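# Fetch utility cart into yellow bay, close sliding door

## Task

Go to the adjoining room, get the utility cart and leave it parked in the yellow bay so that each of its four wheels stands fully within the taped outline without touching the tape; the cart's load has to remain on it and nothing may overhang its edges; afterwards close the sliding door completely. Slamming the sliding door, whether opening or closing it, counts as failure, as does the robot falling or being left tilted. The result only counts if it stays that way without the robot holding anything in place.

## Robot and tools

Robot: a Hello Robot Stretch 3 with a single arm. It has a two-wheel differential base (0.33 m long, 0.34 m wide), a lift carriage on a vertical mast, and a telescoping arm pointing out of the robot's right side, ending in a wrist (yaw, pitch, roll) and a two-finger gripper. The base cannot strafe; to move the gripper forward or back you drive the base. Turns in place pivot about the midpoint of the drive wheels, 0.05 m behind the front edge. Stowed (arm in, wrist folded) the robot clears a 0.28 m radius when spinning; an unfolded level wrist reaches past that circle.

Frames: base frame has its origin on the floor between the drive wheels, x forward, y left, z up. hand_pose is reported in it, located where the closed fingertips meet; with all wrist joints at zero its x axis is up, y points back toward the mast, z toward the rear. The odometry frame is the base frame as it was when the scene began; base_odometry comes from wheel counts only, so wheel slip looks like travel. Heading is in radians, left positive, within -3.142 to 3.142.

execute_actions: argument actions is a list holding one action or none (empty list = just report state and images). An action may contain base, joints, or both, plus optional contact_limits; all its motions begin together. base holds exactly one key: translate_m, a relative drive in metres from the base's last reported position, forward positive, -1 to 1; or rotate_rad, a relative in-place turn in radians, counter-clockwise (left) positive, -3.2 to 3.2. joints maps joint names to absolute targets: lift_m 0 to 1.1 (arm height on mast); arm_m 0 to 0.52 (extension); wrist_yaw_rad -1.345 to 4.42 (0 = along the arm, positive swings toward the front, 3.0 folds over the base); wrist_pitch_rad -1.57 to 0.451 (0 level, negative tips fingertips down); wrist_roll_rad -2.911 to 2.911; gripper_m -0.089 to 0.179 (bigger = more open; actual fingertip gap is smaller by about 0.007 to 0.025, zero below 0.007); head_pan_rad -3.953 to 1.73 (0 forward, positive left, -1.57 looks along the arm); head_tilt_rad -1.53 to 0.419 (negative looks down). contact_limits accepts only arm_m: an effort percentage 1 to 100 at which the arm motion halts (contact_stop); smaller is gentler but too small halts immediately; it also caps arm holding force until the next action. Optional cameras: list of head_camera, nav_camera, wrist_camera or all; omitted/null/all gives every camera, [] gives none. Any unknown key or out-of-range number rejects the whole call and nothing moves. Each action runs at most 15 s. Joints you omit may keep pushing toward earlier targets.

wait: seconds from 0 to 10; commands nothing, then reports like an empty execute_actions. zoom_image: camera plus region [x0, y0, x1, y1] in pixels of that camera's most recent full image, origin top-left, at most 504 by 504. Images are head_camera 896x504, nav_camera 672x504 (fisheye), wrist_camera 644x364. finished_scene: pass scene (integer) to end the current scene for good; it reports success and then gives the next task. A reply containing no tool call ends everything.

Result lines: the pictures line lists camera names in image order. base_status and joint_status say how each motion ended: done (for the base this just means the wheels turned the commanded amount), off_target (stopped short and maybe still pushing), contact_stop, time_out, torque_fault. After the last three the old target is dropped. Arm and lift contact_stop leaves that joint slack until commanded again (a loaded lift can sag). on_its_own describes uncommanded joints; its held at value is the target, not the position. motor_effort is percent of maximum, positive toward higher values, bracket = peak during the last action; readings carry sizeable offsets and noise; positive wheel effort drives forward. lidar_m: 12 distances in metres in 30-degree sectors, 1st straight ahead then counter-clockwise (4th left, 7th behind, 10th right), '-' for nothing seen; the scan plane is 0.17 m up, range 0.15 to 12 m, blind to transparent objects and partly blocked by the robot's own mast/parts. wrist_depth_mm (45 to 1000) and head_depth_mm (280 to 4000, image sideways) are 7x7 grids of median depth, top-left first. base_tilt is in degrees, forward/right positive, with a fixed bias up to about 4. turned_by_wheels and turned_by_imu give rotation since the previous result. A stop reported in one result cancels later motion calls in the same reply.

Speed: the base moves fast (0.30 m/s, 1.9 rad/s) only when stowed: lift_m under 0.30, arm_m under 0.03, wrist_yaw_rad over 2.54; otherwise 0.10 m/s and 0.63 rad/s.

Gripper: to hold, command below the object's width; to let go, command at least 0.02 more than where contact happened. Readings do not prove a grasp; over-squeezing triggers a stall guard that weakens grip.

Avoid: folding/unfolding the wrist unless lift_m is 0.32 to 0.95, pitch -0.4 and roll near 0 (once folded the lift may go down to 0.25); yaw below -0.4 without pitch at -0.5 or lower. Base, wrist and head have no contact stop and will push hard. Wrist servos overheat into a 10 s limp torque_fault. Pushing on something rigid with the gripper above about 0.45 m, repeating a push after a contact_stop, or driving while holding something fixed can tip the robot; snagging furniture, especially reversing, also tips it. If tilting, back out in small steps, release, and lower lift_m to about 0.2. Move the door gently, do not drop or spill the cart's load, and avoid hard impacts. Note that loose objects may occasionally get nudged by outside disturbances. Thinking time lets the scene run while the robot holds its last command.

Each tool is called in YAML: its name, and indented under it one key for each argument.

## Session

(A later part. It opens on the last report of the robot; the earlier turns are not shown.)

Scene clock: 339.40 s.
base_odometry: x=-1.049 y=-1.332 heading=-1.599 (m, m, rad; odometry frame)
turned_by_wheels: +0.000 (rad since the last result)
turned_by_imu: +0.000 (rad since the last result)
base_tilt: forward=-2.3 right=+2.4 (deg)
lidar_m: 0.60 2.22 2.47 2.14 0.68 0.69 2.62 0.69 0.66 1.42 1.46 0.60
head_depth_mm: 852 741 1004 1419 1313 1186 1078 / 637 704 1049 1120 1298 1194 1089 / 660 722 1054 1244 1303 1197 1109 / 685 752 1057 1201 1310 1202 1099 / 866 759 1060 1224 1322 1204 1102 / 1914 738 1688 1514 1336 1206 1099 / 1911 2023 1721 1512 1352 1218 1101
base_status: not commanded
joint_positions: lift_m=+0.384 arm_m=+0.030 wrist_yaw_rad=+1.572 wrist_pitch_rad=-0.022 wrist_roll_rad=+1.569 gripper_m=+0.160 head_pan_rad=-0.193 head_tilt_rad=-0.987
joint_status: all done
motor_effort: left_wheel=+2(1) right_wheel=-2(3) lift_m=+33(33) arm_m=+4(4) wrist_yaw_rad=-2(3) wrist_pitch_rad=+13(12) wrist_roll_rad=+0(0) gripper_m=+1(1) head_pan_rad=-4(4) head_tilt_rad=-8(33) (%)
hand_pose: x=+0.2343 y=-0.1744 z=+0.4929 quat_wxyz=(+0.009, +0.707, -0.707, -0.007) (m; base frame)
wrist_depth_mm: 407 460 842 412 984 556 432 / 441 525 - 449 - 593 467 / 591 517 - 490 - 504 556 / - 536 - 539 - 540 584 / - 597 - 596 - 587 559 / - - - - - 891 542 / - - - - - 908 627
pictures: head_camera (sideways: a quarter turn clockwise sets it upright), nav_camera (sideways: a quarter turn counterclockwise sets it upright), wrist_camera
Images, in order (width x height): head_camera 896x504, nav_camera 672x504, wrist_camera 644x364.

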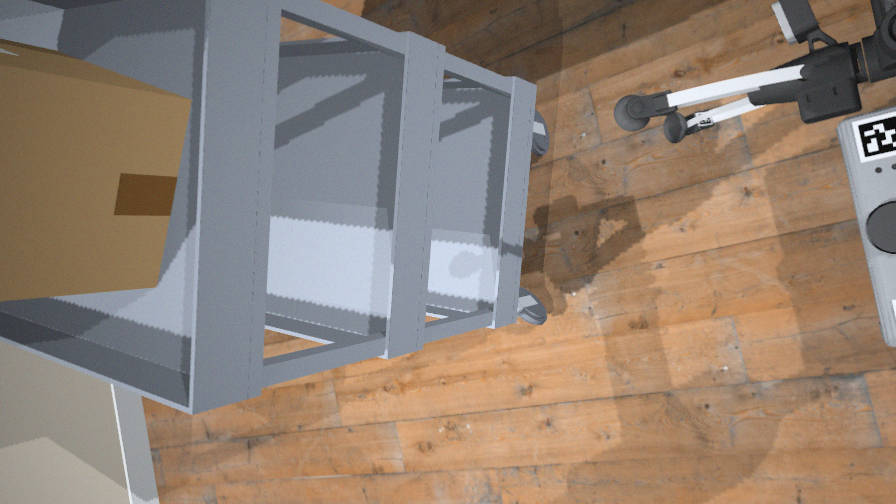

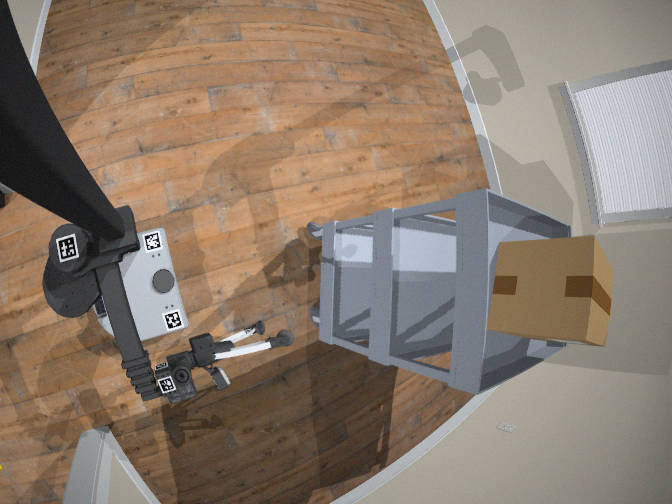

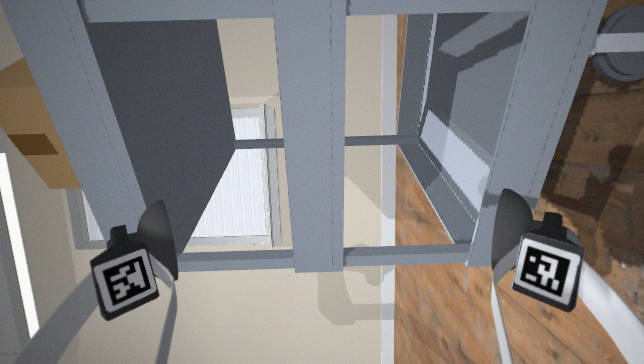

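execute_actions:
  actions:
    - {"base":{"translate_m":0.24},"joints":{"arm_m":0.0,"wrist_yaw_rad":1.66}}

Scene clock: 356.40 s.
base_odometry: x=-1.056 y=-1.572 heading=-1.599 (m, m, rad; odometry frame)
turned_by_wheels: +0.000 (rad since the last result)
turned_by_imu: +0.000 (rad since the last result)
base_tilt: forward=-2.3 right=+2.3 (deg)
lidar_m: 0.37 1.97 2.48 2.36 1.05 0.87 2.85 0.84 0.97 1.41 0.42 0.37
head_depth_mm: 425 497 601 563 866 1173 1088 / 439 519 613 573 872 1168 - / 457 540 624 588 881 1182 1112 / 498 599 638 900 1068 1199 1105 / 1714 726 639 659 1164 1203 1093 / 1746 1933 1670 1478 1339 1207 1104 / 1714 1920 1746 1514 1347 1203 1104
base_status: done
joint_positions: lift_m=+0.384 arm_m=+0.002 wrist_yaw_rad=+1.658 wrist_pitch_rad=-0.021 wrist_roll_rad=+1.569 gripper_m=+0.160 head_pan_rad=-0.193 head_tilt_rad=-0.988
joint_status: all done
joint sent to its limit — the command would take arm_m past its lower limit, so that joint was sent only as far as its limit.
motor_effort: left_wheel=+1(4) right_wheel=-3(3) lift_m=+33(33) arm_m=-2(3) wrist_yaw_rad=+3(4) wrist_pitch_rad=+14(14) wrist_roll_rad=+0(0) gripper_m=+1(1) head_pan_rad=-3(4) head_tilt_rad=-7(7) (%)
hand_pose: x=+0.2333 y=-0.1247 z=+0.4931 quat_wxyz=(+0.009, +0.737, -0.675, -0.007) (m; base frame)
wrist_depth_mm: 356 530 759 211 - 588 399 / 353 527 835 230 - 597 396 / 350 520 856 252 - 604 400 / 350 514 - 280 - 564 404 / 349 480 - 313 - - 336 / 356 - 383 359 385 385 363 / - - - - - 900 633
pictures: head_camera (sideways: a quarter turn clockwise sets it upright), nav_camera (sideways: a quarter turn counterclockwise sets it upright), wrist_camera
Images, in order (width x height): head_camera 896x504, nav_camera 672x504, wrist_camera 644x364.

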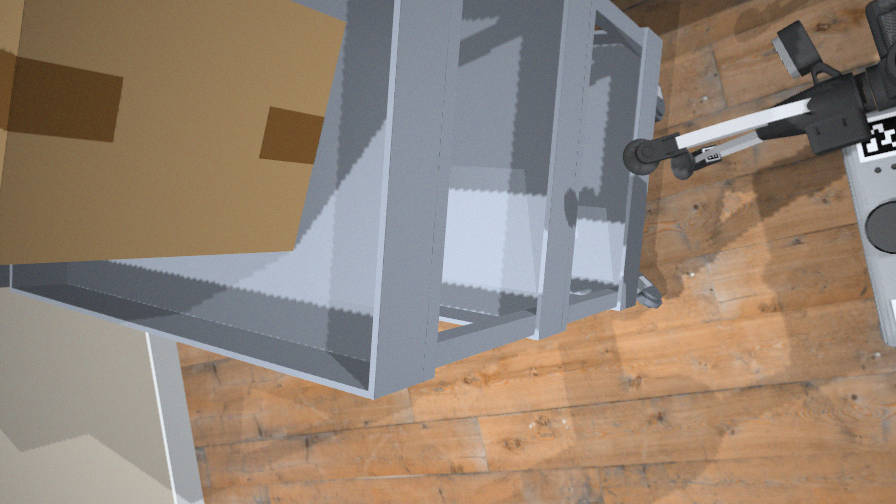

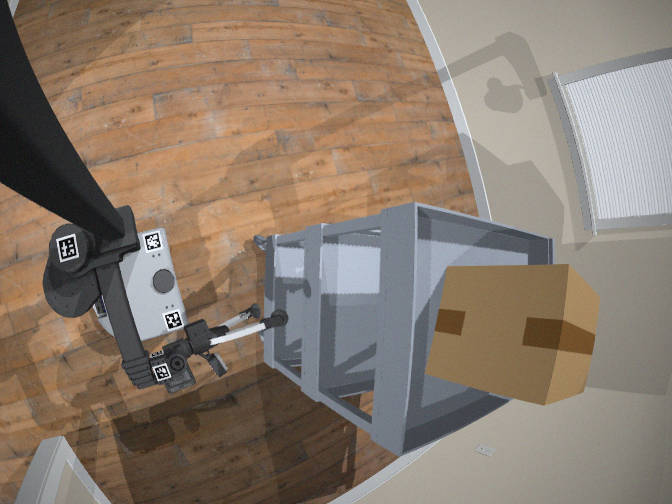

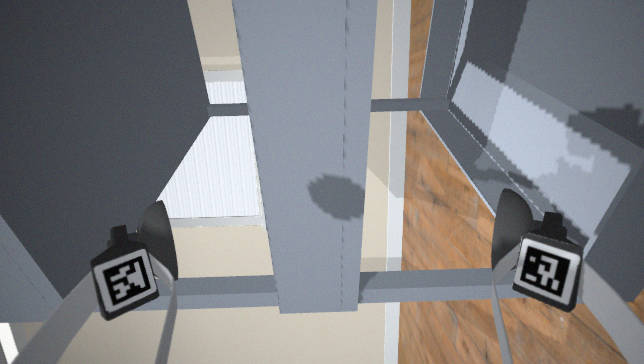

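execute_actions:
  actions:
    - {"joints":{"lift_m":0.398}}
  cameras: []

execute_actions:
  actions:
    - {"base":{"translate_m":0.15},"joints":{"head_tilt_rad":-1.15,"head_pan_rad":-0.4}}

Scene clock: 360.47 s.
base_odometry: x=-1.056 y=-1.572 heading=-1.599 (m, m, rad; odometry frame)
turned_by_wheels: +0.000 (rad since the last result)
turned_by_imu: +0.000 (rad since the last result)
base_tilt: forward=-2.4 right=+2.3 (deg)
lidar_m: 0.37 1.98 2.48 2.36 1.05 0.86 2.86 0.84 0.97 1.41 0.42 0.37
head_depth_mm: 424 497 602 565 868 1166 1083 / 440 518 611 573 876 1173 - / 457 541 626 586 877 1181 1108 / 496 601 637 897 1071 1200 1105 / 1706 724 641 660 1166 1197 1093 / 1740 1942 1690 1479 1338 1209 1102 / 1705 1934 1721 1525 1338 1217 1104
base_status: not commanded
joint_positions: lift_m=+0.397 arm_m=+0.002 wrist_yaw_rad=+1.658 wrist_pitch_rad=-0.021 wrist_roll_rad=+1.569 gripper_m=+0.160 head_pan_rad=-0.193 head_tilt_rad=-0.988
joint_status: all done
motor_effort: left_wheel=+1(2) right_wheel=-3(2) lift_m=+33(34) arm_m=-2(3) wrist_yaw_rad=+3(2) wrist_pitch_rad=+13(13) wrist_roll_rad=+0(0) gripper_m=+0(0) head_pan_rad=-3(5) head_tilt_rad=-7(7) (%)
hand_pose: x=+0.2333 y=-0.1247 z=+0.5062 quat_wxyz=(+0.009, +0.737, -0.675, -0.006) (m; base frame)
wrist_depth_mm: 347 505 - 210 791 619 416 / 347 501 - 230 883 627 419 / 346 494 - 253 - 629 419 / 341 487 - 279 - 586 421 / 340 453 - 314 - - 371 / 350 - 382 357 385 384 362 / - - - - - 934 642
pictures: none
No camera images: the call's "cameras" was empty. Leave "cameras" out to get every camera's image.

Scene clock: 363.03 s.
base_odometry: x=-1.060 y=-1.722 heading=-1.599 (m, m, rad; odometry frame)
turned_by_wheels: +0.000 (rad since the last result)
turned_by_imu: +0.000 (rad since the last result)
base_tilt: forward=-2.4 right=+2.4 (deg)
lidar_m: 0.22 1.82 2.43 2.37 1.27 1.00 3.01 0.97 1.18 1.40 0.25 0.22
head_depth_mm: 341 417 538 525 1006 1184 - / 346 425 540 528 1031 - - / 351 434 544 525 825 1195 - / 357 443 552 525 826 1183 - / 363 482 564 528 830 1178 1101 / 697 624 566 520 1260 1189 1108 / 1682 1658 1512 1370 1280 1189 1106
base_status: done
joint_positions: lift_m=+0.397 arm_m=+0.002 wrist_yaw_rad=+1.658 wrist_pitch_rad=-0.021 wrist_roll_rad=+1.569 gripper_m=+0.160 head_pan_rad=-0.393 head_tilt_rad=-1.136
joint_status: all done
motor_effort: left_wheel=+2(5) right_wheel=-3(2) lift_m=+33(33) arm_m=-3(3) wrist_yaw_rad=+2(3) wrist_pitch_rad=+13(13) wrist_roll_rad=+0(0) gripper_m=+1(0) head_pan_rad=-4(25) head_tilt_rad=-8(27) (%)
hand_pose: x=+0.2333 y=-0.1247 z=+0.5062 quat_wxyz=(+0.009, +0.737, -0.675, -0.006) (m; base frame)
wrist_depth_mm: 347 438 79 80 80 82 414 / 344 467 86 87 88 91 417 / 345 495 95 96 96 519 419 / 342 495 105 106 107 510 421 / 339 - 121 118 119 - 394 / 321 - - 135 136 - 355 / - - - 156 162 921 644
pictures: head_camera (sideways: a quarter turn clockwise sets it upright), nav_camera (sideways: a quarter turn counterclockwise sets it upright), wrist_camera
Images, in order (width x height): head_camera 896x504, nav_camera 672x504, wrist_camera 644x364.

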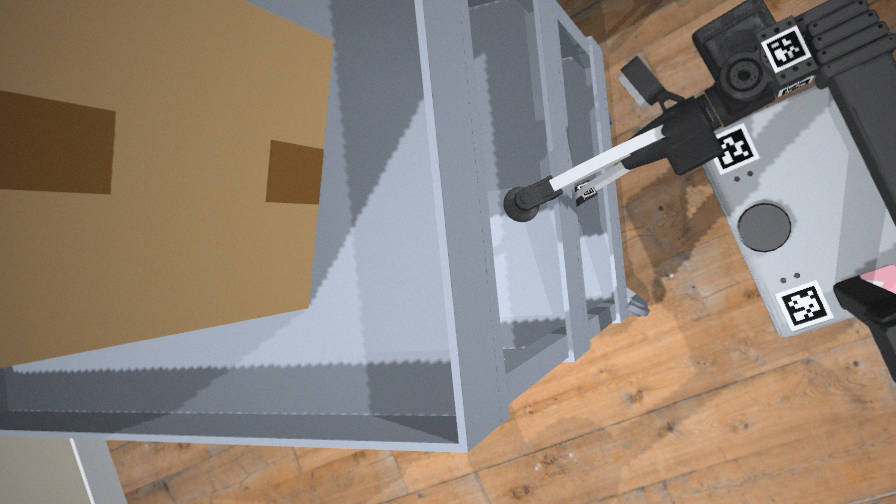

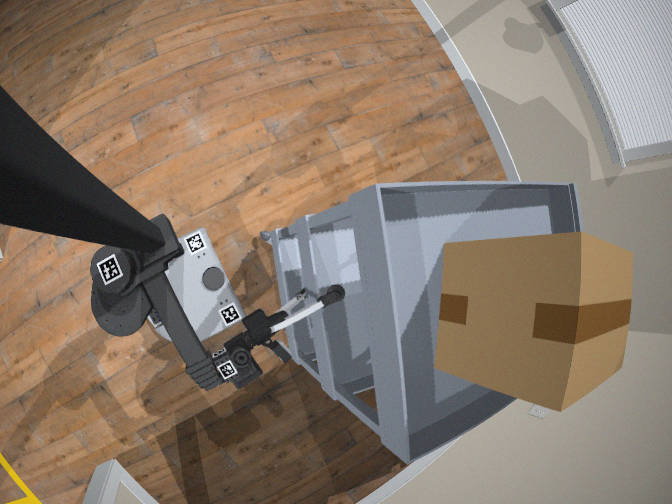

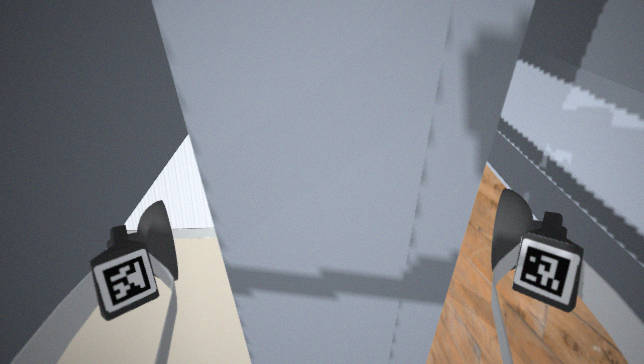

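execute_actions:
  actions:
    - {"joints":{"gripper_m":0.04}}

Scene clock: 366.87 s.
base_odometry: x=-1.060 y=-1.722 heading=-1.599 (m, m, rad; odometry frame)
turned_by_wheels: +0.000 (rad since the last result)
turned_by_imu: +0.000 (rad since the last result)
base_tilt: forward=-2.4 right=+2.4 (deg)
lidar_m: 0.23 1.81 2.42 2.36 1.27 1.00 3.00 0.96 1.18 1.40 0.26 0.23
head_depth_mm: 342 418 545 526 1010 1178 - / 348 427 541 528 1028 1171 - / 354 437 546 529 1072 1191 - / 360 446 553 526 827 1184 - / 366 484 565 529 830 1176 1094 / 697 625 565 525 1261 1179 1101 / 1692 1667 1508 1383 1286 1181 1103
base_status: not commanded
joint_positions: lift_m=+0.397 arm_m=+0.002 wrist_yaw_rad=+1.667 wrist_pitch_rad=-0.029 wrist_roll_rad=+1.570 gripper_m=+0.042 head_pan_rad=-0.393 head_tilt_rad=-1.136
joint_status: all done
motor_effort: left_wheel=+2(2) right_wheel=+6(5) lift_m=+33(34) arm_m=-2(3) wrist_yaw_rad=-9(9) wrist_pitch_rad=+18(20) wrist_roll_rad=-1(0) gripper_m=-36(100) head_pan_rad=-2(3) head_tilt_rad=-8(8) (%)
hand_pose: x=+0.2329 y=-0.1225 z=+0.5042 quat_wxyz=(+0.011, +0.740, -0.672, -0.009) (m; base frame)
wrist_depth_mm: 345 449 82 82 83 86 406 / 350 472 89 90 91 507 412 / 349 504 98 99 100 542 411 / 346 505 109 109 111 523 417 / 345 - 122 123 125 777 391 / 340 - 143 141 146 933 366 / - - - 164 172 925 574
pictures: head_camera (sideways: a quarter turn clockwise sets it upright), nav_camera (sideways: a quarter turn counterclockwise sets it upright), wrist_camera
Images, in order (width x height): head_camera 896x504, nav_camera 672x504, wrist_camera 644x364.

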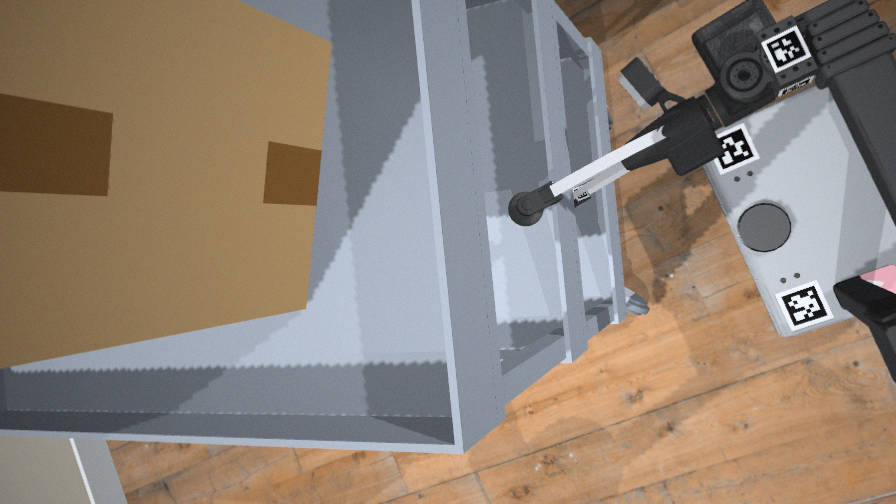

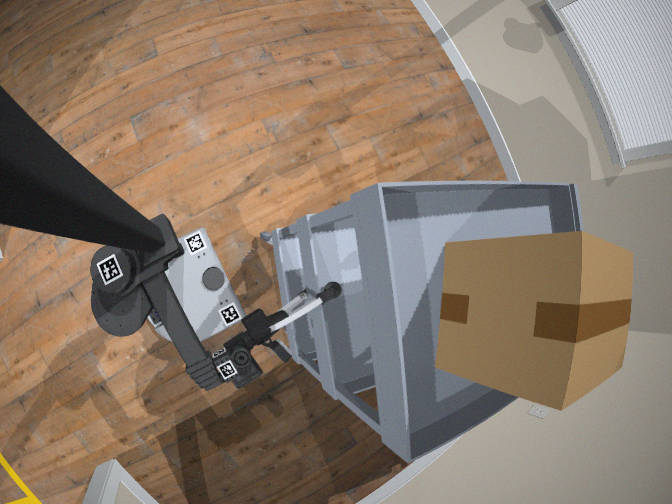

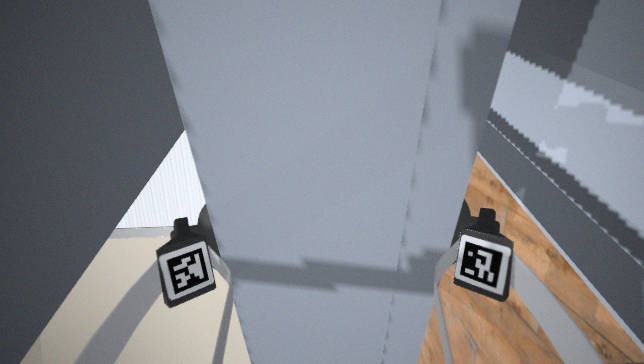

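execute_actions:
  actions:
    - {"base":{"translate_m":-0.3},"joints":{"head_tilt_rad":-0.9}}

Scene clock: 375.93 s.
base_odometry: x=-1.051 y=-1.422 heading=-1.599 (m, m, rad; odometry frame)
turned_by_wheels: +0.000 (rad since the last result)
turned_by_imu: +0.003 (rad since the last result)
base_tilt: forward=-2.4 right=+2.4 (deg)
lidar_m: 0.18 2.12 2.47 2.36 0.83 0.75 2.71 0.72 0.75 1.42 0.31 0.20
head_depth_mm: 1884 1987 655 600 777 1191 1090 / 2087 402 480 586 546 1081 1124 / 468 393 458 569 528 792 1081 / 472 383 436 543 530 741 1056 / 476 376 415 514 532 487 1075 / 481 377 415 602 535 497 1111 / 527 791 728 618 1329 1242 1106
base_status: done
joint_positions: lift_m=+0.397 arm_m=+0.002 wrist_yaw_rad=+1.551 wrist_pitch_rad=-0.038 wrist_roll_rad=+1.575 gripper_m=+0.066 head_pan_rad=-0.393 head_tilt_rad=-0.901
joint_status: all done
on_its_own: wrist_yaw_rad is held at +1.545, not at your +1.660, by its stall guard, which is not easing now; gripper_m is held at +0.065, not at your +0.040, by its stall guard, which is not easing now
motor_effort: left_wheel=+1(5) right_wheel=-5(26) lift_m=+33(33) arm_m=-2(2) wrist_yaw_rad=-8(74) wrist_pitch_rad=+23(23) wrist_roll_rad=-3(2) gripper_m=-22(25) head_pan_rad=-4(5) head_tilt_rad=+1(24) (%)
hand_pose: x=+0.2337 y=-0.1519 z=+0.5019 quat_wxyz=(+0.012, +0.700, -0.714, -0.015) (m; base frame)
wrist_depth_mm: 352 - 141 142 142 545 401 / 349 521 141 142 143 593 405 / 347 516 142 142 143 605 411 / 350 507 142 143 144 613 409 / 351 500 143 144 144 545 409 / 345 464 143 144 145 555 416 / 343 - 144 144 145 909 383
pictures: head_camera (sideways: a quarter turn clockwise sets it upright), nav_camera (sideways: a quarter turn counterclockwise sets it upright), wrist_camera
Images, in order (width x height): head_camera 896x504, nav_camera 672x504, wrist_camera 644x364.

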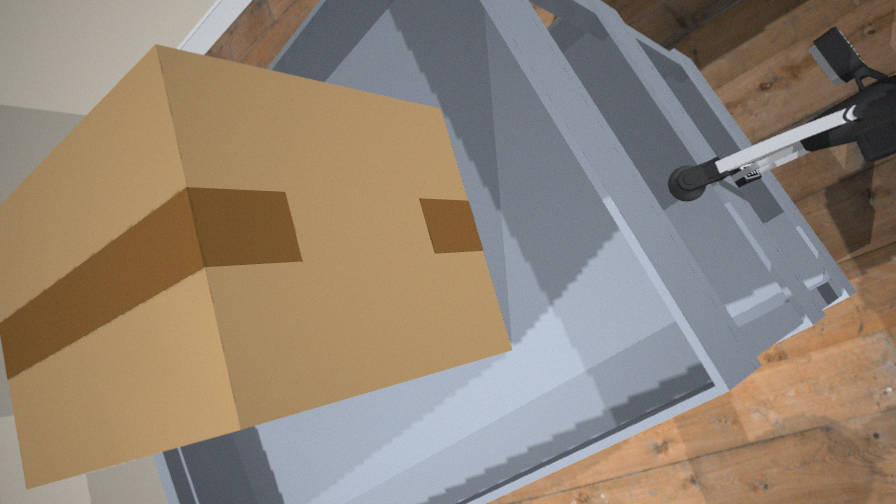

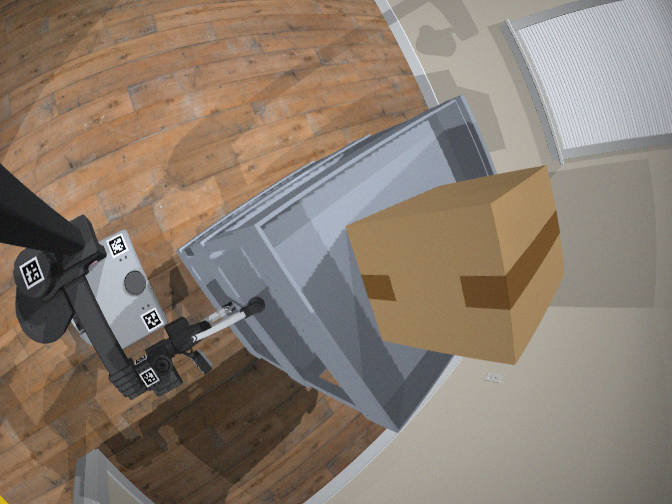

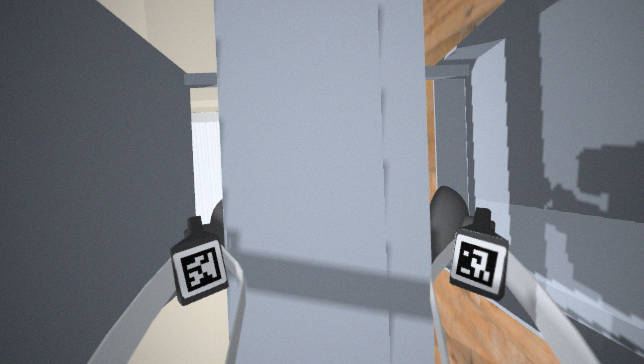

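execute_actions:
  actions:
    - {"base":{"translate_m":-0.2},"joints":{"wrist_yaw_rad":1.57,"gripper_m":0.03,"head_tilt_rad":-1.05,"head_pan_rad":-0.2}}

Scene clock: 384.17 s.
base_odometry: x=-1.046 y=-1.222 heading=-1.599 (m, m, rad; odometry frame)
turned_by_wheels: +0.000 (rad since the last result)
turned_by_imu: +0.002 (rad since the last result)
base_tilt: forward=-2.3 right=+2.4 (deg)
lidar_m: 0.15 0.25 2.47 1.63 0.61 0.67 2.51 2.10 0.59 1.25 0.36 0.17
head_depth_mm: 359 433 597 550 1233 1187 1102 / 351 404 519 546 808 1182 - / 345 380 484 548 508 1143 1123 / 348 361 452 541 496 771 1114 / 351 343 435 544 505 1169 1106 / 362 501 621 556 1284 1196 1095 / 718 717 627 1413 1320 1201 1092
base_status: done
joint_positions: lift_m=+0.397 arm_m=+0.002 wrist_yaw_rad=+1.563 wrist_pitch_rad=-0.036 wrist_roll_rad=+1.576 gripper_m=+0.043 head_pan_rad=-0.207 head_tilt_rad=-1.037
joint_status: gripper_m off_target (ended at +0.043, target +0.030); the others done
on_its_own: gripper_m is held at +0.041, not at your +0.030, by its stall guard, which is still easing
motor_effort: left_wheel=+1(3) right_wheel=-6(17) lift_m=+33(33) arm_m=-2(3) wrist_yaw_rad=+10(23) wrist_pitch_rad=+22(23) wrist_roll_rad=-3(3) gripper_m=-32(100) head_pan_rad=+4(25) head_tilt_rad=-8(25) (%)
hand_pose: x=+0.2338 y=-0.1491 z=+0.5023 quat_wxyz=(+0.012, +0.704, -0.710, -0.015) (m; base frame)
wrist_depth_mm: 350 - 169 167 - 836 387 / 346 - 163 161 - 543 404 / 345 513 156 155 158 602 408 / 349 508 151 150 151 610 411 / 346 497 144 145 145 547 417 / 345 458 141 140 141 630 418 / 343 550 137 136 136 596 401
pictures: head_camera (sideways: a quarter turn clockwise sets it upright), nav_camera (sideways: a quarter turn counterclockwise sets it upright), wrist_camera
Images, in order (width x height): head_camera 896x504, nav_camera 672x504, wrist_camera 644x364.

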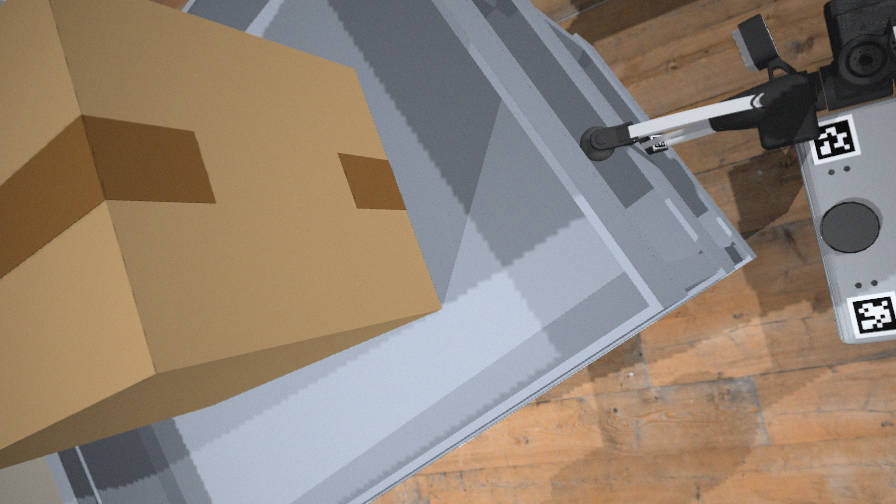

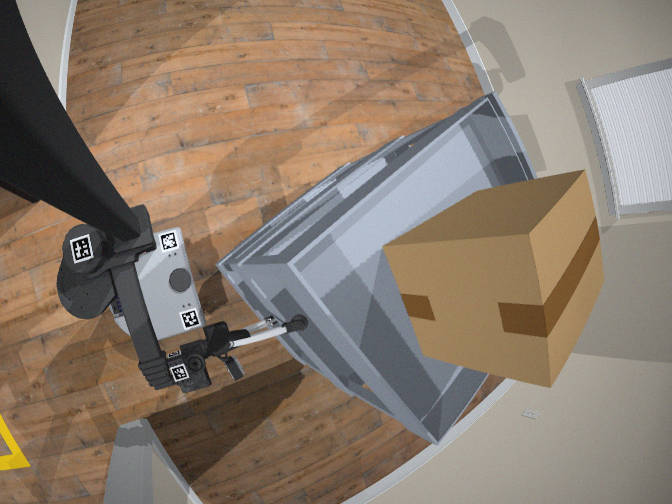

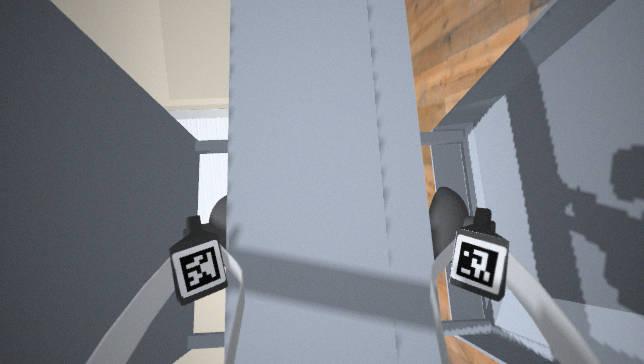

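execute_actions:
  actions:
    - {"base":{"rotate_rad":0.3},"joints":{"head_tilt_rad":-1.2,"head_pan_rad":-0.1}}

Scene clock: 415.80 s.
base_odometry: x=-1.046 y=-1.222 heading=-1.299 (m, m, rad; odometry frame)
turned_by_wheels: +0.300 (rad since the last result)
turned_by_imu: +0.293 (rad since the last result)
base_tilt: forward=-2.4 right=+2.4 (deg)
lidar_m: 0.20 2.62 2.35 0.73 0.63 2.51 2.51 0.59 0.72 1.42 0.29 0.21
head_depth_mm: 357 444 534 518 1202 1156 - / 364 451 537 515 1106 - - / 390 476 540 516 1116 1193 - / 654 594 548 519 1094 1196 - / 658 614 562 1323 1259 1190 - / 1743 1586 1468 1361 1263 1180 - / 1758 1600 1472 1358 1271 1185 1111
base_status: done
joint_positions: lift_m=+0.397 arm_m=+0.002 wrist_yaw_rad=+1.560 wrist_pitch_rad=-0.032 wrist_roll_rad=+1.561 gripper_m=+0.060 head_pan_rad=-0.107 head_tilt_rad=-1.185
joint_status: all done
on_its_own: gripper_m is held at +0.059, not at your +0.030, by its stall guard, which is not easing now; wrist_yaw_rad is at rest, and its effort (+14) is outside its rest range (-12 to +12)
motor_effort: left_wheel=-1(10) right_wheel=+12(26) lift_m=+33(34) arm_m=-4(4) wrist_yaw_rad=+14(93) wrist_pitch_rad=+20(22) wrist_roll_rad=+3(5) gripper_m=-23(26) head_pan_rad=+4(19) head_tilt_rad=-8(24) (%)
hand_pose: x=+0.2339 y=-0.1499 z=+0.5034 quat_wxyz=(+0.015, +0.703, -0.711, -0.008) (m; base frame)
wrist_depth_mm: 344 516 119 119 120 597 408 / 351 515 123 123 124 608 409 / 349 510 127 127 128 610 412 / 350 510 132 131 132 613 410 / 347 500 135 136 136 563 412 / 342 436 140 140 142 888 402 / 344 - 147 145 147 890 358
pictures: head_camera (sideways: a quarter turn clockwise sets it upright), nav_camera (sideways: a quarter turn counterclockwise sets it upright), wrist_camera
Images, in order (width x height): head_camera 896x504, nav_camera 672x504, wrist_camera 644x364.

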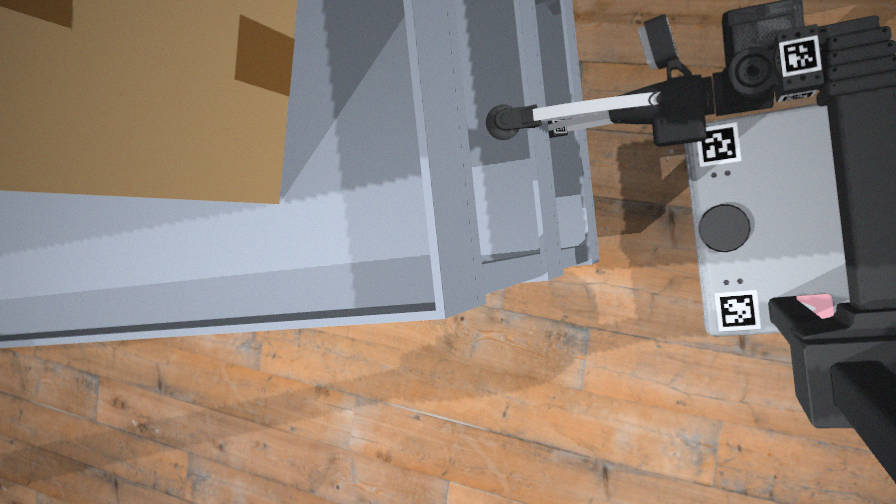

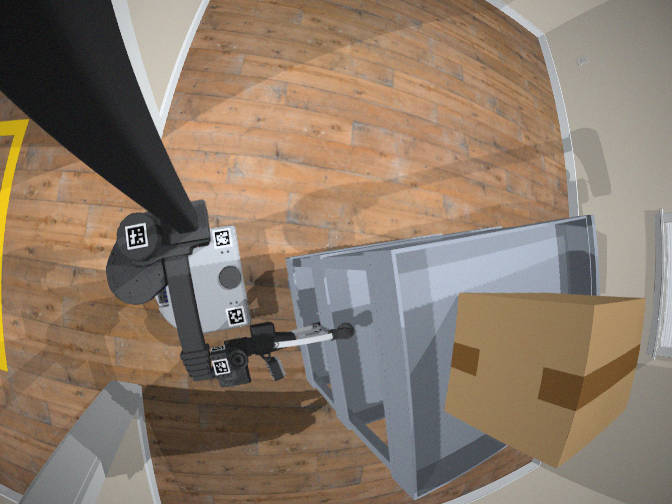

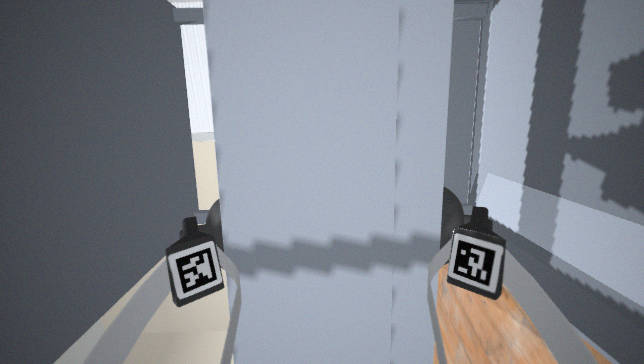

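execute_actions:
  actions:
    - {"base":{"translate_m":-0.2},"joints":{"wrist_yaw_rad":1.57,"head_tilt_rad":-1.0,"head_pan_rad":-0.1}}

Scene clock: 424.33 s.
base_odometry: x=-1.099 y=-1.029 heading=-1.299 (m, m, rad; odometry frame)
turned_by_wheels: +0.000 (rad since the last result)
turned_by_imu: +0.001 (rad since the last result)
base_tilt: forward=-2.4 right=+2.4 (deg)
lidar_m: 0.19 0.19 2.39 0.57 0.59 2.31 2.32 0.49 0.45 1.37 0.32 0.21
head_depth_mm: 366 370 461 547 522 1139 1073 / 369 371 461 550 518 1069 - / 372 372 462 553 514 1042 1109 / 385 382 495 556 511 790 1107 / 774 744 644 567 505 1185 1105 / 766 767 1603 1465 1332 1204 1095 / 2319 1963 1709 1499 1333 1206 1104
base_status: done
joint_positions: lift_m=+0.397 arm_m=+0.002 wrist_yaw_rad=+1.644 wrist_pitch_rad=-0.039 wrist_roll_rad=+1.573 gripper_m=+0.060 head_pan_rad=-0.107 head_tilt_rad=-1.000
joint_status: wrist_yaw_rad off_target (ended at +1.644, target +1.570); the others done
on_its_own: wrist_yaw_rad is held at +1.633, not at your +1.570, by its stall guard, which is not easing now; gripper_m is held at +0.059, not at your +0.030, by its stall guard, which is not easing now; wrist_yaw_rad is at rest, and its effort (-14) is outside its rest range (-12 to +12)
motor_effort: left_wheel=+0(8) right_wheel=-4(23) lift_m=+33(33) arm_m=+1(3) wrist_yaw_rad=-14(57) wrist_pitch_rad=+24(24) wrist_roll_rad=-1(3) gripper_m=-25(26) head_pan_rad=+3(5) head_tilt_rad=+0(26) (%)
hand_pose: x=+0.2331 y=-0.1282 z=+0.5017 quat_wxyz=(+0.014, +0.732, -0.681, -0.014) (m; base frame)
wrist_depth_mm: 353 526 129 130 131 590 403 / 350 521 133 133 134 599 402 / 347 515 135 136 138 604 409 / 341 507 140 139 141 605 411 / 349 506 142 143 144 538 411 / 345 468 146 147 148 872 417 / 347 - - 150 153 907 359
pictures: head_camera (sideways: a quarter turn clockwise sets it upright), nav_camera (sideways: a quarter turn counterclockwise sets it upright), wrist_camera
Images, in order (width x height): head_camera 896x504, nav_camera 672x504, wrist_camera 644x364.

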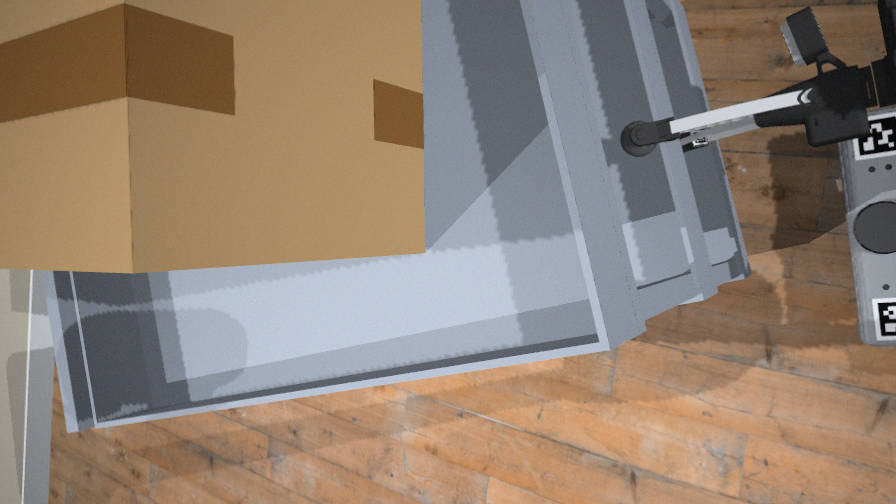

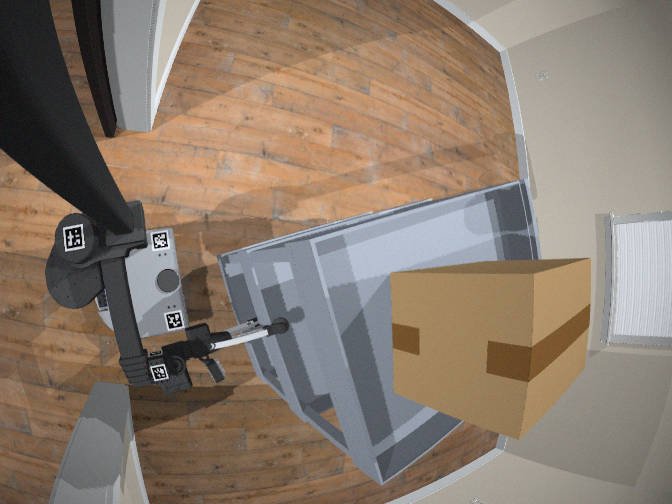

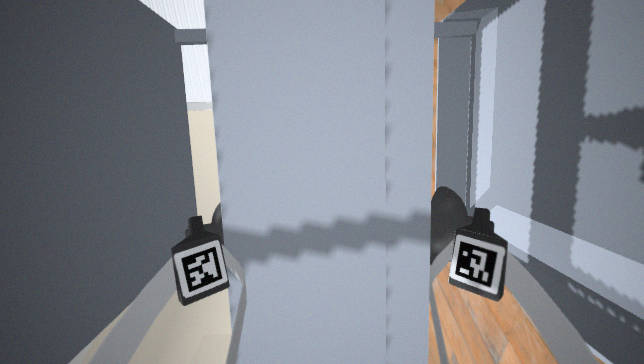

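execute_actions:
  actions:
    - {"joints":{"gripper_m":0.165,"wrist_yaw_rad":1.6}}
  cameras: []

execute_actions:
  actions:
    - {"joints":{"arm_m":0.15,"head_pan_rad":-0.6,"head_tilt_rad":-1.0},"contact_limits":{"arm_m":20}}

Scene clock: 449.10 s.
base_odometry: x=-1.099 y=-1.029 heading=-1.299 (m, m, rad; odometry frame)
turned_by_wheels: +0.000 (rad since the last result)
turned_by_imu: +0.000 (rad since the last result)
base_tilt: forward=-2.4 right=+2.4 (deg)
lidar_m: 0.19 0.19 2.40 0.57 0.59 2.31 2.31 0.49 0.45 1.37 0.31 0.21
head_depth_mm: 367 371 460 547 724 1139 1076 / 369 371 462 550 516 1075 - / 372 372 463 550 517 1037 1105 / 384 383 497 557 510 794 1103 / 778 747 644 567 501 1181 1111 / 766 768 1605 1472 1339 1201 1097 / 2304 1989 1694 1502 1327 1209 1101
base_status: not commanded
joint_positions: lift_m=+0.397 arm_m=+0.002 wrist_yaw_rad=+1.602 wrist_pitch_rad=-0.022 wrist_roll_rad=+1.572 gripper_m=+0.165 head_pan_rad=-0.107 head_tilt_rad=-1.000
joint_status: all done
motor_effort: left_wheel=-1(1) right_wheel=+1(6) lift_m=+33(33) arm_m=+1(1) wrist_yaw_rad=-3(47) wrist_pitch_rad=+13(25) wrist_roll_rad=+0(2) gripper_m=+1(99) head_pan_rad=+5(5) head_tilt_rad=+0(0) (%)
hand_pose: x=+0.2342 y=-0.1387 z=+0.5060 quat_wxyz=(+0.008, +0.718, -0.696, -0.008) (m; base frame)
wrist_depth_mm: 350 503 134 134 134 572 415 / 345 498 137 136 137 616 413 / 343 494 139 139 139 625 418 / 342 490 696 141 142 630 418 / 339 454 684 144 144 716 403 / 323 - - 147 147 990 388 / 350 - - 150 150 944 392
pictures: none
No camera images: the call's "cameras" was empty. Leave "cameras" out to get every camera's image.

Scene clock: 451.43 s.
base_odometry: x=-1.099 y=-1.029 heading=-1.299 (m, m, rad; odometry frame)
turned_by_wheels: +0.000 (rad since the last result)
turned_by_imu: +0.000 (rad since the last result)
base_tilt: forward=-2.4 right=+2.4 (deg)
lidar_m: 0.19 0.19 2.40 0.57 0.59 2.31 2.31 0.49 0.45 1.37 0.31 0.21
head_depth_mm: 2056 1915 594 1433 1299 1150 1078 / 2280 1892 610 590 1257 1186 1101 / 2300 686 637 563 848 1173 1122 / 382 424 524 563 801 1058 1100 / 378 397 484 557 507 769 1095 / 380 373 450 542 508 584 1098 / 383 354 420 544 510 1158 1102
base_status: not commanded
joint_positions: lift_m=+0.397 arm_m=+0.150 wrist_yaw_rad=+1.601 wrist_pitch_rad=-0.021 wrist_roll_rad=+1.572 gripper_m=+0.165 head_pan_rad=-0.593 head_tilt_rad=-1.000
joint_status: all done
motor_effort: left_wheel=-2(1) right_wheel=+1(1) lift_m=+33(33) arm_m=+3(3) wrist_yaw_rad=-1(3) wrist_pitch_rad=+13(14) wrist_roll_rad=-1(1) gripper_m=+1(0) head_pan_rad=-5(41) head_tilt_rad=+1(0) (%)
contact_limits: arm_m 20 (drawing in: default 24, maximum 40; extending or still: default 35, maximum 56)
hand_pose: x=+0.2342 y=-0.2869 z=+0.5061 quat_wxyz=(+0.008, +0.718, -0.696, -0.008) (m; base frame)
wrist_depth_mm: - 158 157 152 153 159 159 / 159 162 159 154 155 510 359 / 344 496 705 157 159 628 421 / 343 491 693 160 161 627 420 / 338 454 765 163 164 731 406 / 322 606 753 166 167 687 389 / 351 475 - 169 171 601 452
pictures: head_camera (sideways: a quarter turn clockwise sets it upright), nav_camera (sideways: a quarter turn counterclockwise sets it upright), wrist_camera
Images, in order (width x height): head_camera 896x504, nav_camera 672x504, wrist_camera 644x364.

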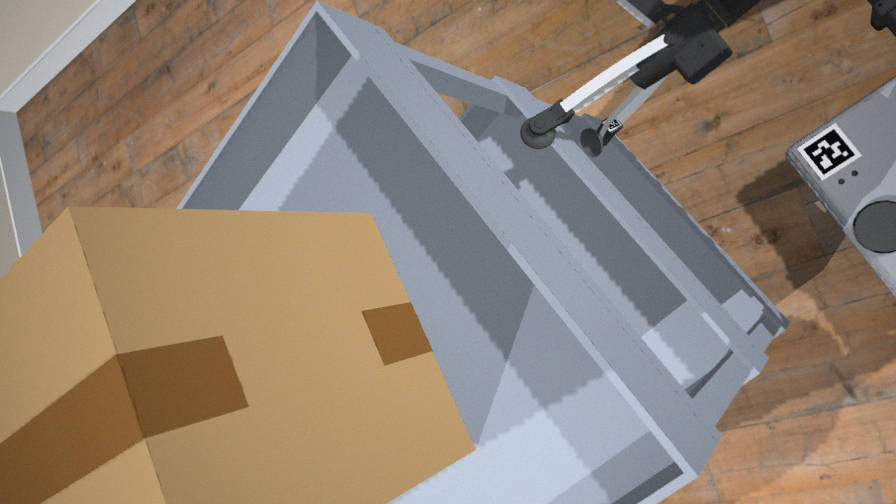

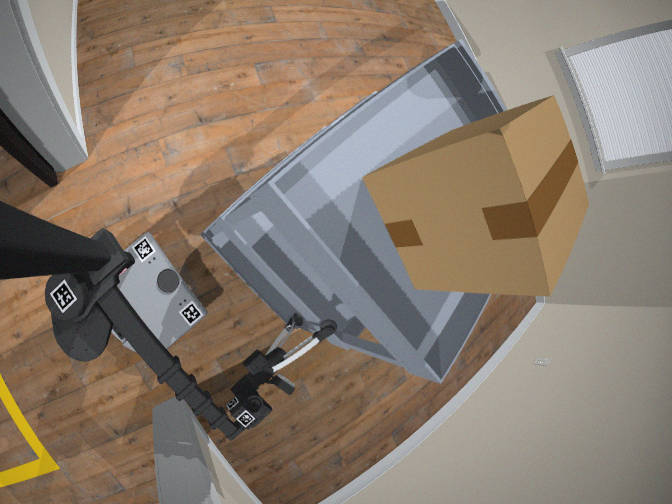

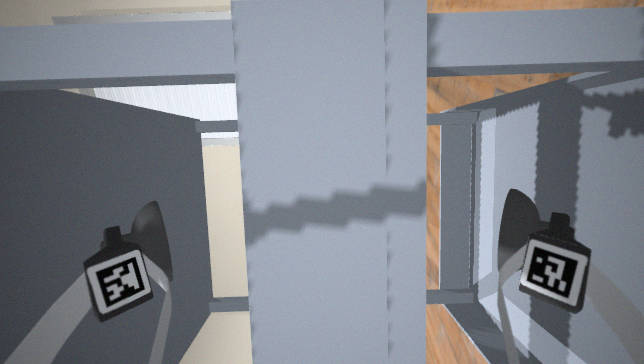

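execute_actions:
  actions:
    - {"base":{"translate_m":0.045}}
  cameras: []

execute_actions:
  actions:
    - {"joints":{"gripper_m":0.03}}
  cameras: ["wrist_camera"]

execute_actions:
  actions:
    - {"base":{"rotate_rad":-0.15},"joints":{"arm_m":0.10,"wrist_yaw_rad":1.57},"contact_limits":{"arm_m":40}}

Scene clock: 467.20 s.
base_odometry: x=-1.087 y=-1.073 heading=-1.299 (m, m, rad; odometry frame)
turned_by_wheels: +0.000 (rad since the last result)
turned_by_imu: +0.000 (rad since the last result)
base_tilt: forward=-2.3 right=+2.4 (deg)
lidar_m: 0.15 2.78 2.39 0.58 0.62 2.36 2.35 0.50 0.48 1.39 0.24 0.16
head_depth_mm: 2082 1900 588 588 1309 1153 1086 / 2261 1907 611 559 833 1184 1097 / 2281 404 533 561 526 1145 1119 / 375 367 452 546 504 779 1102 / 378 343 418 532 505 477 1068 / 381 335 389 486 509 459 1084 / 382 328 363 496 511 466 1099
base_status: done
joint_positions: lift_m=+0.397 arm_m=+0.150 wrist_yaw_rad=+1.601 wrist_pitch_rad=-0.021 wrist_roll_rad=+1.572 gripper_m=+0.165 head_pan_rad=-0.593 head_tilt_rad=-1.000
joint_status: not commanded
motor_effort: left_wheel=-1(2) right_wheel=+1(4) lift_m=+33(33) arm_m=+3(4) wrist_yaw_rad=-1(1) wrist_pitch_rad=+13(13) wrist_roll_rad=-1(1) gripper_m=+1(1) head_pan_rad=-4(4) head_tilt_rad=+0(1) (%)
hand_pose: x=+0.2342 y=-0.2869 z=+0.5061 quat_wxyz=(+0.008, +0.718, -0.696, -0.008) (m; base frame)
wrist_depth_mm: 114 114 109 109 109 116 116 / 222 137 111 111 111 473 381 / 343 497 113 113 114 581 418 / 343 491 115 115 116 585 420 / 340 455 117 117 117 685 403 / 321 609 120 119 120 700 390 / 352 476 122 122 122 605 448
pictures: none
No camera images: the call's "cameras" was empty. Leave "cameras" out to get every camera's image.

Scene clock: 469.03 s.
base_odometry: x=-1.087 y=-1.073 heading=-1.300 (m, m, rad; odometry frame)
turned_by_wheels: +0.000 (rad since the last result)
turned_by_imu: +0.000 (rad since the last result)
base_tilt: forward=-2.4 right=+2.4 (deg)
lidar_m: 0.15 2.77 2.39 0.58 0.62 2.36 2.36 0.50 0.48 1.38 0.24 0.16
head_depth_mm: 2084 1902 586 586 1308 1148 1080 / 2256 1925 611 559 839 1182 1097 / 2286 405 532 561 527 1146 1121 / 375 367 453 547 504 780 1103 / 377 344 419 533 506 477 1065 / 380 335 390 488 508 458 1088 / 383 329 364 497 509 466 1105
base_status: not commanded
joint_positions: lift_m=+0.397 arm_m=+0.150 wrist_yaw_rad=+1.601 wrist_pitch_rad=-0.030 wrist_roll_rad=+1.572 gripper_m=+0.033 head_pan_rad=-0.593 head_tilt_rad=-1.000
joint_status: all done
motor_effort: left_wheel=-2(3) right_wheel=+7(8) lift_m=+32(33) arm_m=+3(5) wrist_yaw_rad=-2(1) wrist_pitch_rad=+18(20) wrist_roll_rad=-1(1) gripper_m=-58(100) head_pan_rad=-5(4) head_tilt_rad=+0(0) (%)
hand_pose: x=+0.2339 y=-0.2869 z=+0.5040 quat_wxyz=(+0.011, +0.718, -0.696, -0.011) (m; base frame)
wrist_depth_mm: 114 115 110 110 111 117 118 / 319 136 112 112 113 478 374 / 347 508 114 114 115 612 414 / 348 499 116 116 117 614 416 / 345 461 118 118 119 512 418 / 342 427 120 121 121 714 403 / 323 521 123 122 123 593 394
pictures: wrist_camera
Images, in order (width x height): wrist_camera 644x364.

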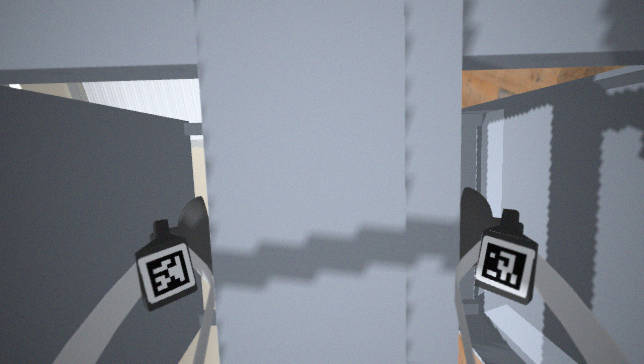

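Scene clock: 470.50 s.
base_odometry: x=-1.087 y=-1.073 heading=-1.450 (m, m, rad; odometry frame)
turned_by_wheels: -0.150 (rad since the last result)
turned_by_imu: -0.155 (rad since the last result)
base_tilt: forward=-2.3 right=+2.4 (deg)
lidar_m: - 3.11 2.42 0.58 0.58 2.39 2.35 1.80 0.48 1.35 0.27 0.15
head_depth_mm: 1772 1871 1649 1438 1303 1192 1079 / 2017 1923 602 569 1273 1190 1097 / 2230 1943 614 563 784 1162 1119 / 2290 395 491 554 506 767 1092 / 2217 347 418 529 505 466 980 / 382 334 381 468 509 458 721 / 385 322 348 421 502 460 1057
base_status: done
joint_positions: lift_m=+0.397 arm_m=+0.101 wrist_yaw_rad=+1.526 wrist_pitch_rad=-0.032 wrist_roll_rad=+1.603 gripper_m=+0.037 head_pan_rad=-0.594 head_tilt_rad=-0.998
joint_status: wrist_yaw_rad off_target (ended at +1.526, target +1.570); the others done
on_its_own: gripper_m is held at +0.038, not at your +0.030, by its stall guard, which is still easing; wrist_yaw_rad is at rest, and its effort (+57) is outside its rest range (-12 to +12)
motor_effort: left_wheel=-1(14) right_wheel=+0(36) lift_m=+31(33) arm_m=-7(8) wrist_yaw_rad=+57(57) wrist_pitch_rad=+20(21) wrist_roll_rad=-13(13) gripper_m=-8(54) head_pan_rad=-3(3) head_tilt_rad=-1(1) (%)
contact_limits: arm_m 40 (drawing in: default 24, maximum 40; extending or still: default 35, maximum 56)
hand_pose: x=+0.2337 y=-0.2571 z=+0.5035 quat_wxyz=(+0.000, +0.691, -0.723, -0.023) (m; base frame)
wrist_depth_mm: - - - 152 - 739 160 / 155 156 151 150 150 157 164 / - - 148 147 148 875 393 / 346 542 145 145 145 624 419 / 344 490 142 142 142 559 422 / 339 449 140 140 140 651 425 / 336 530 138 138 138 657 411
pictures: head_camera (sideways: a quarter turn clockwise sets it upright), nav_camera (sideways: a quarter turn counterclockwise sets it upright), wrist_camera
Images, in order (width x height): head_camera 896x504, nav_camera 672x504, wrist_camera 644x364.

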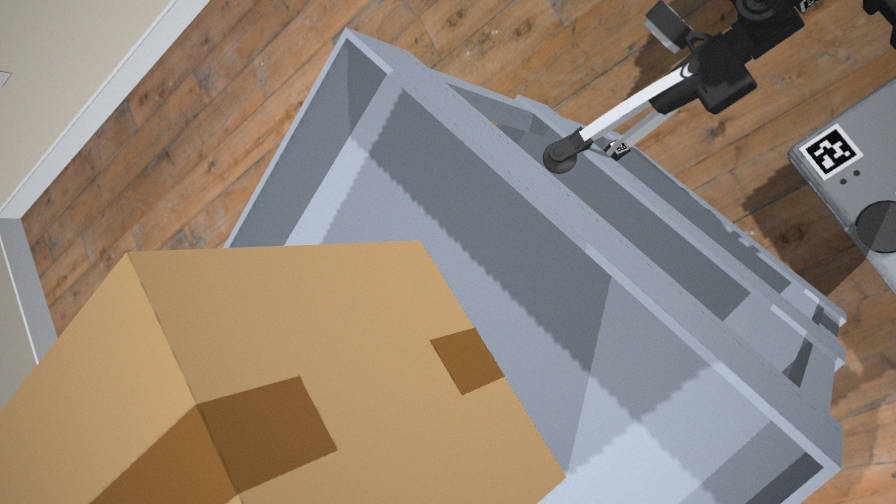

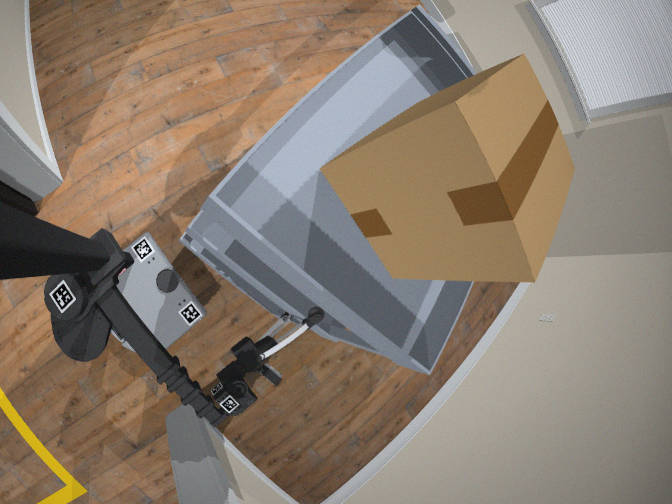

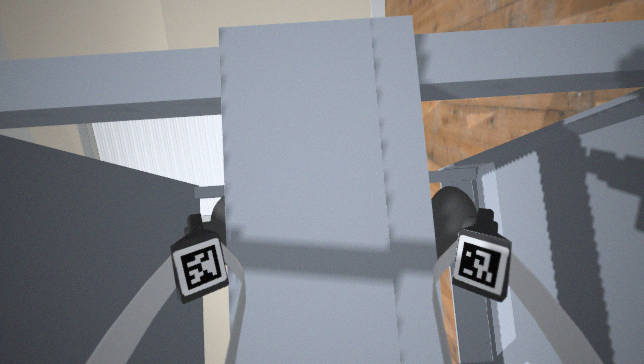

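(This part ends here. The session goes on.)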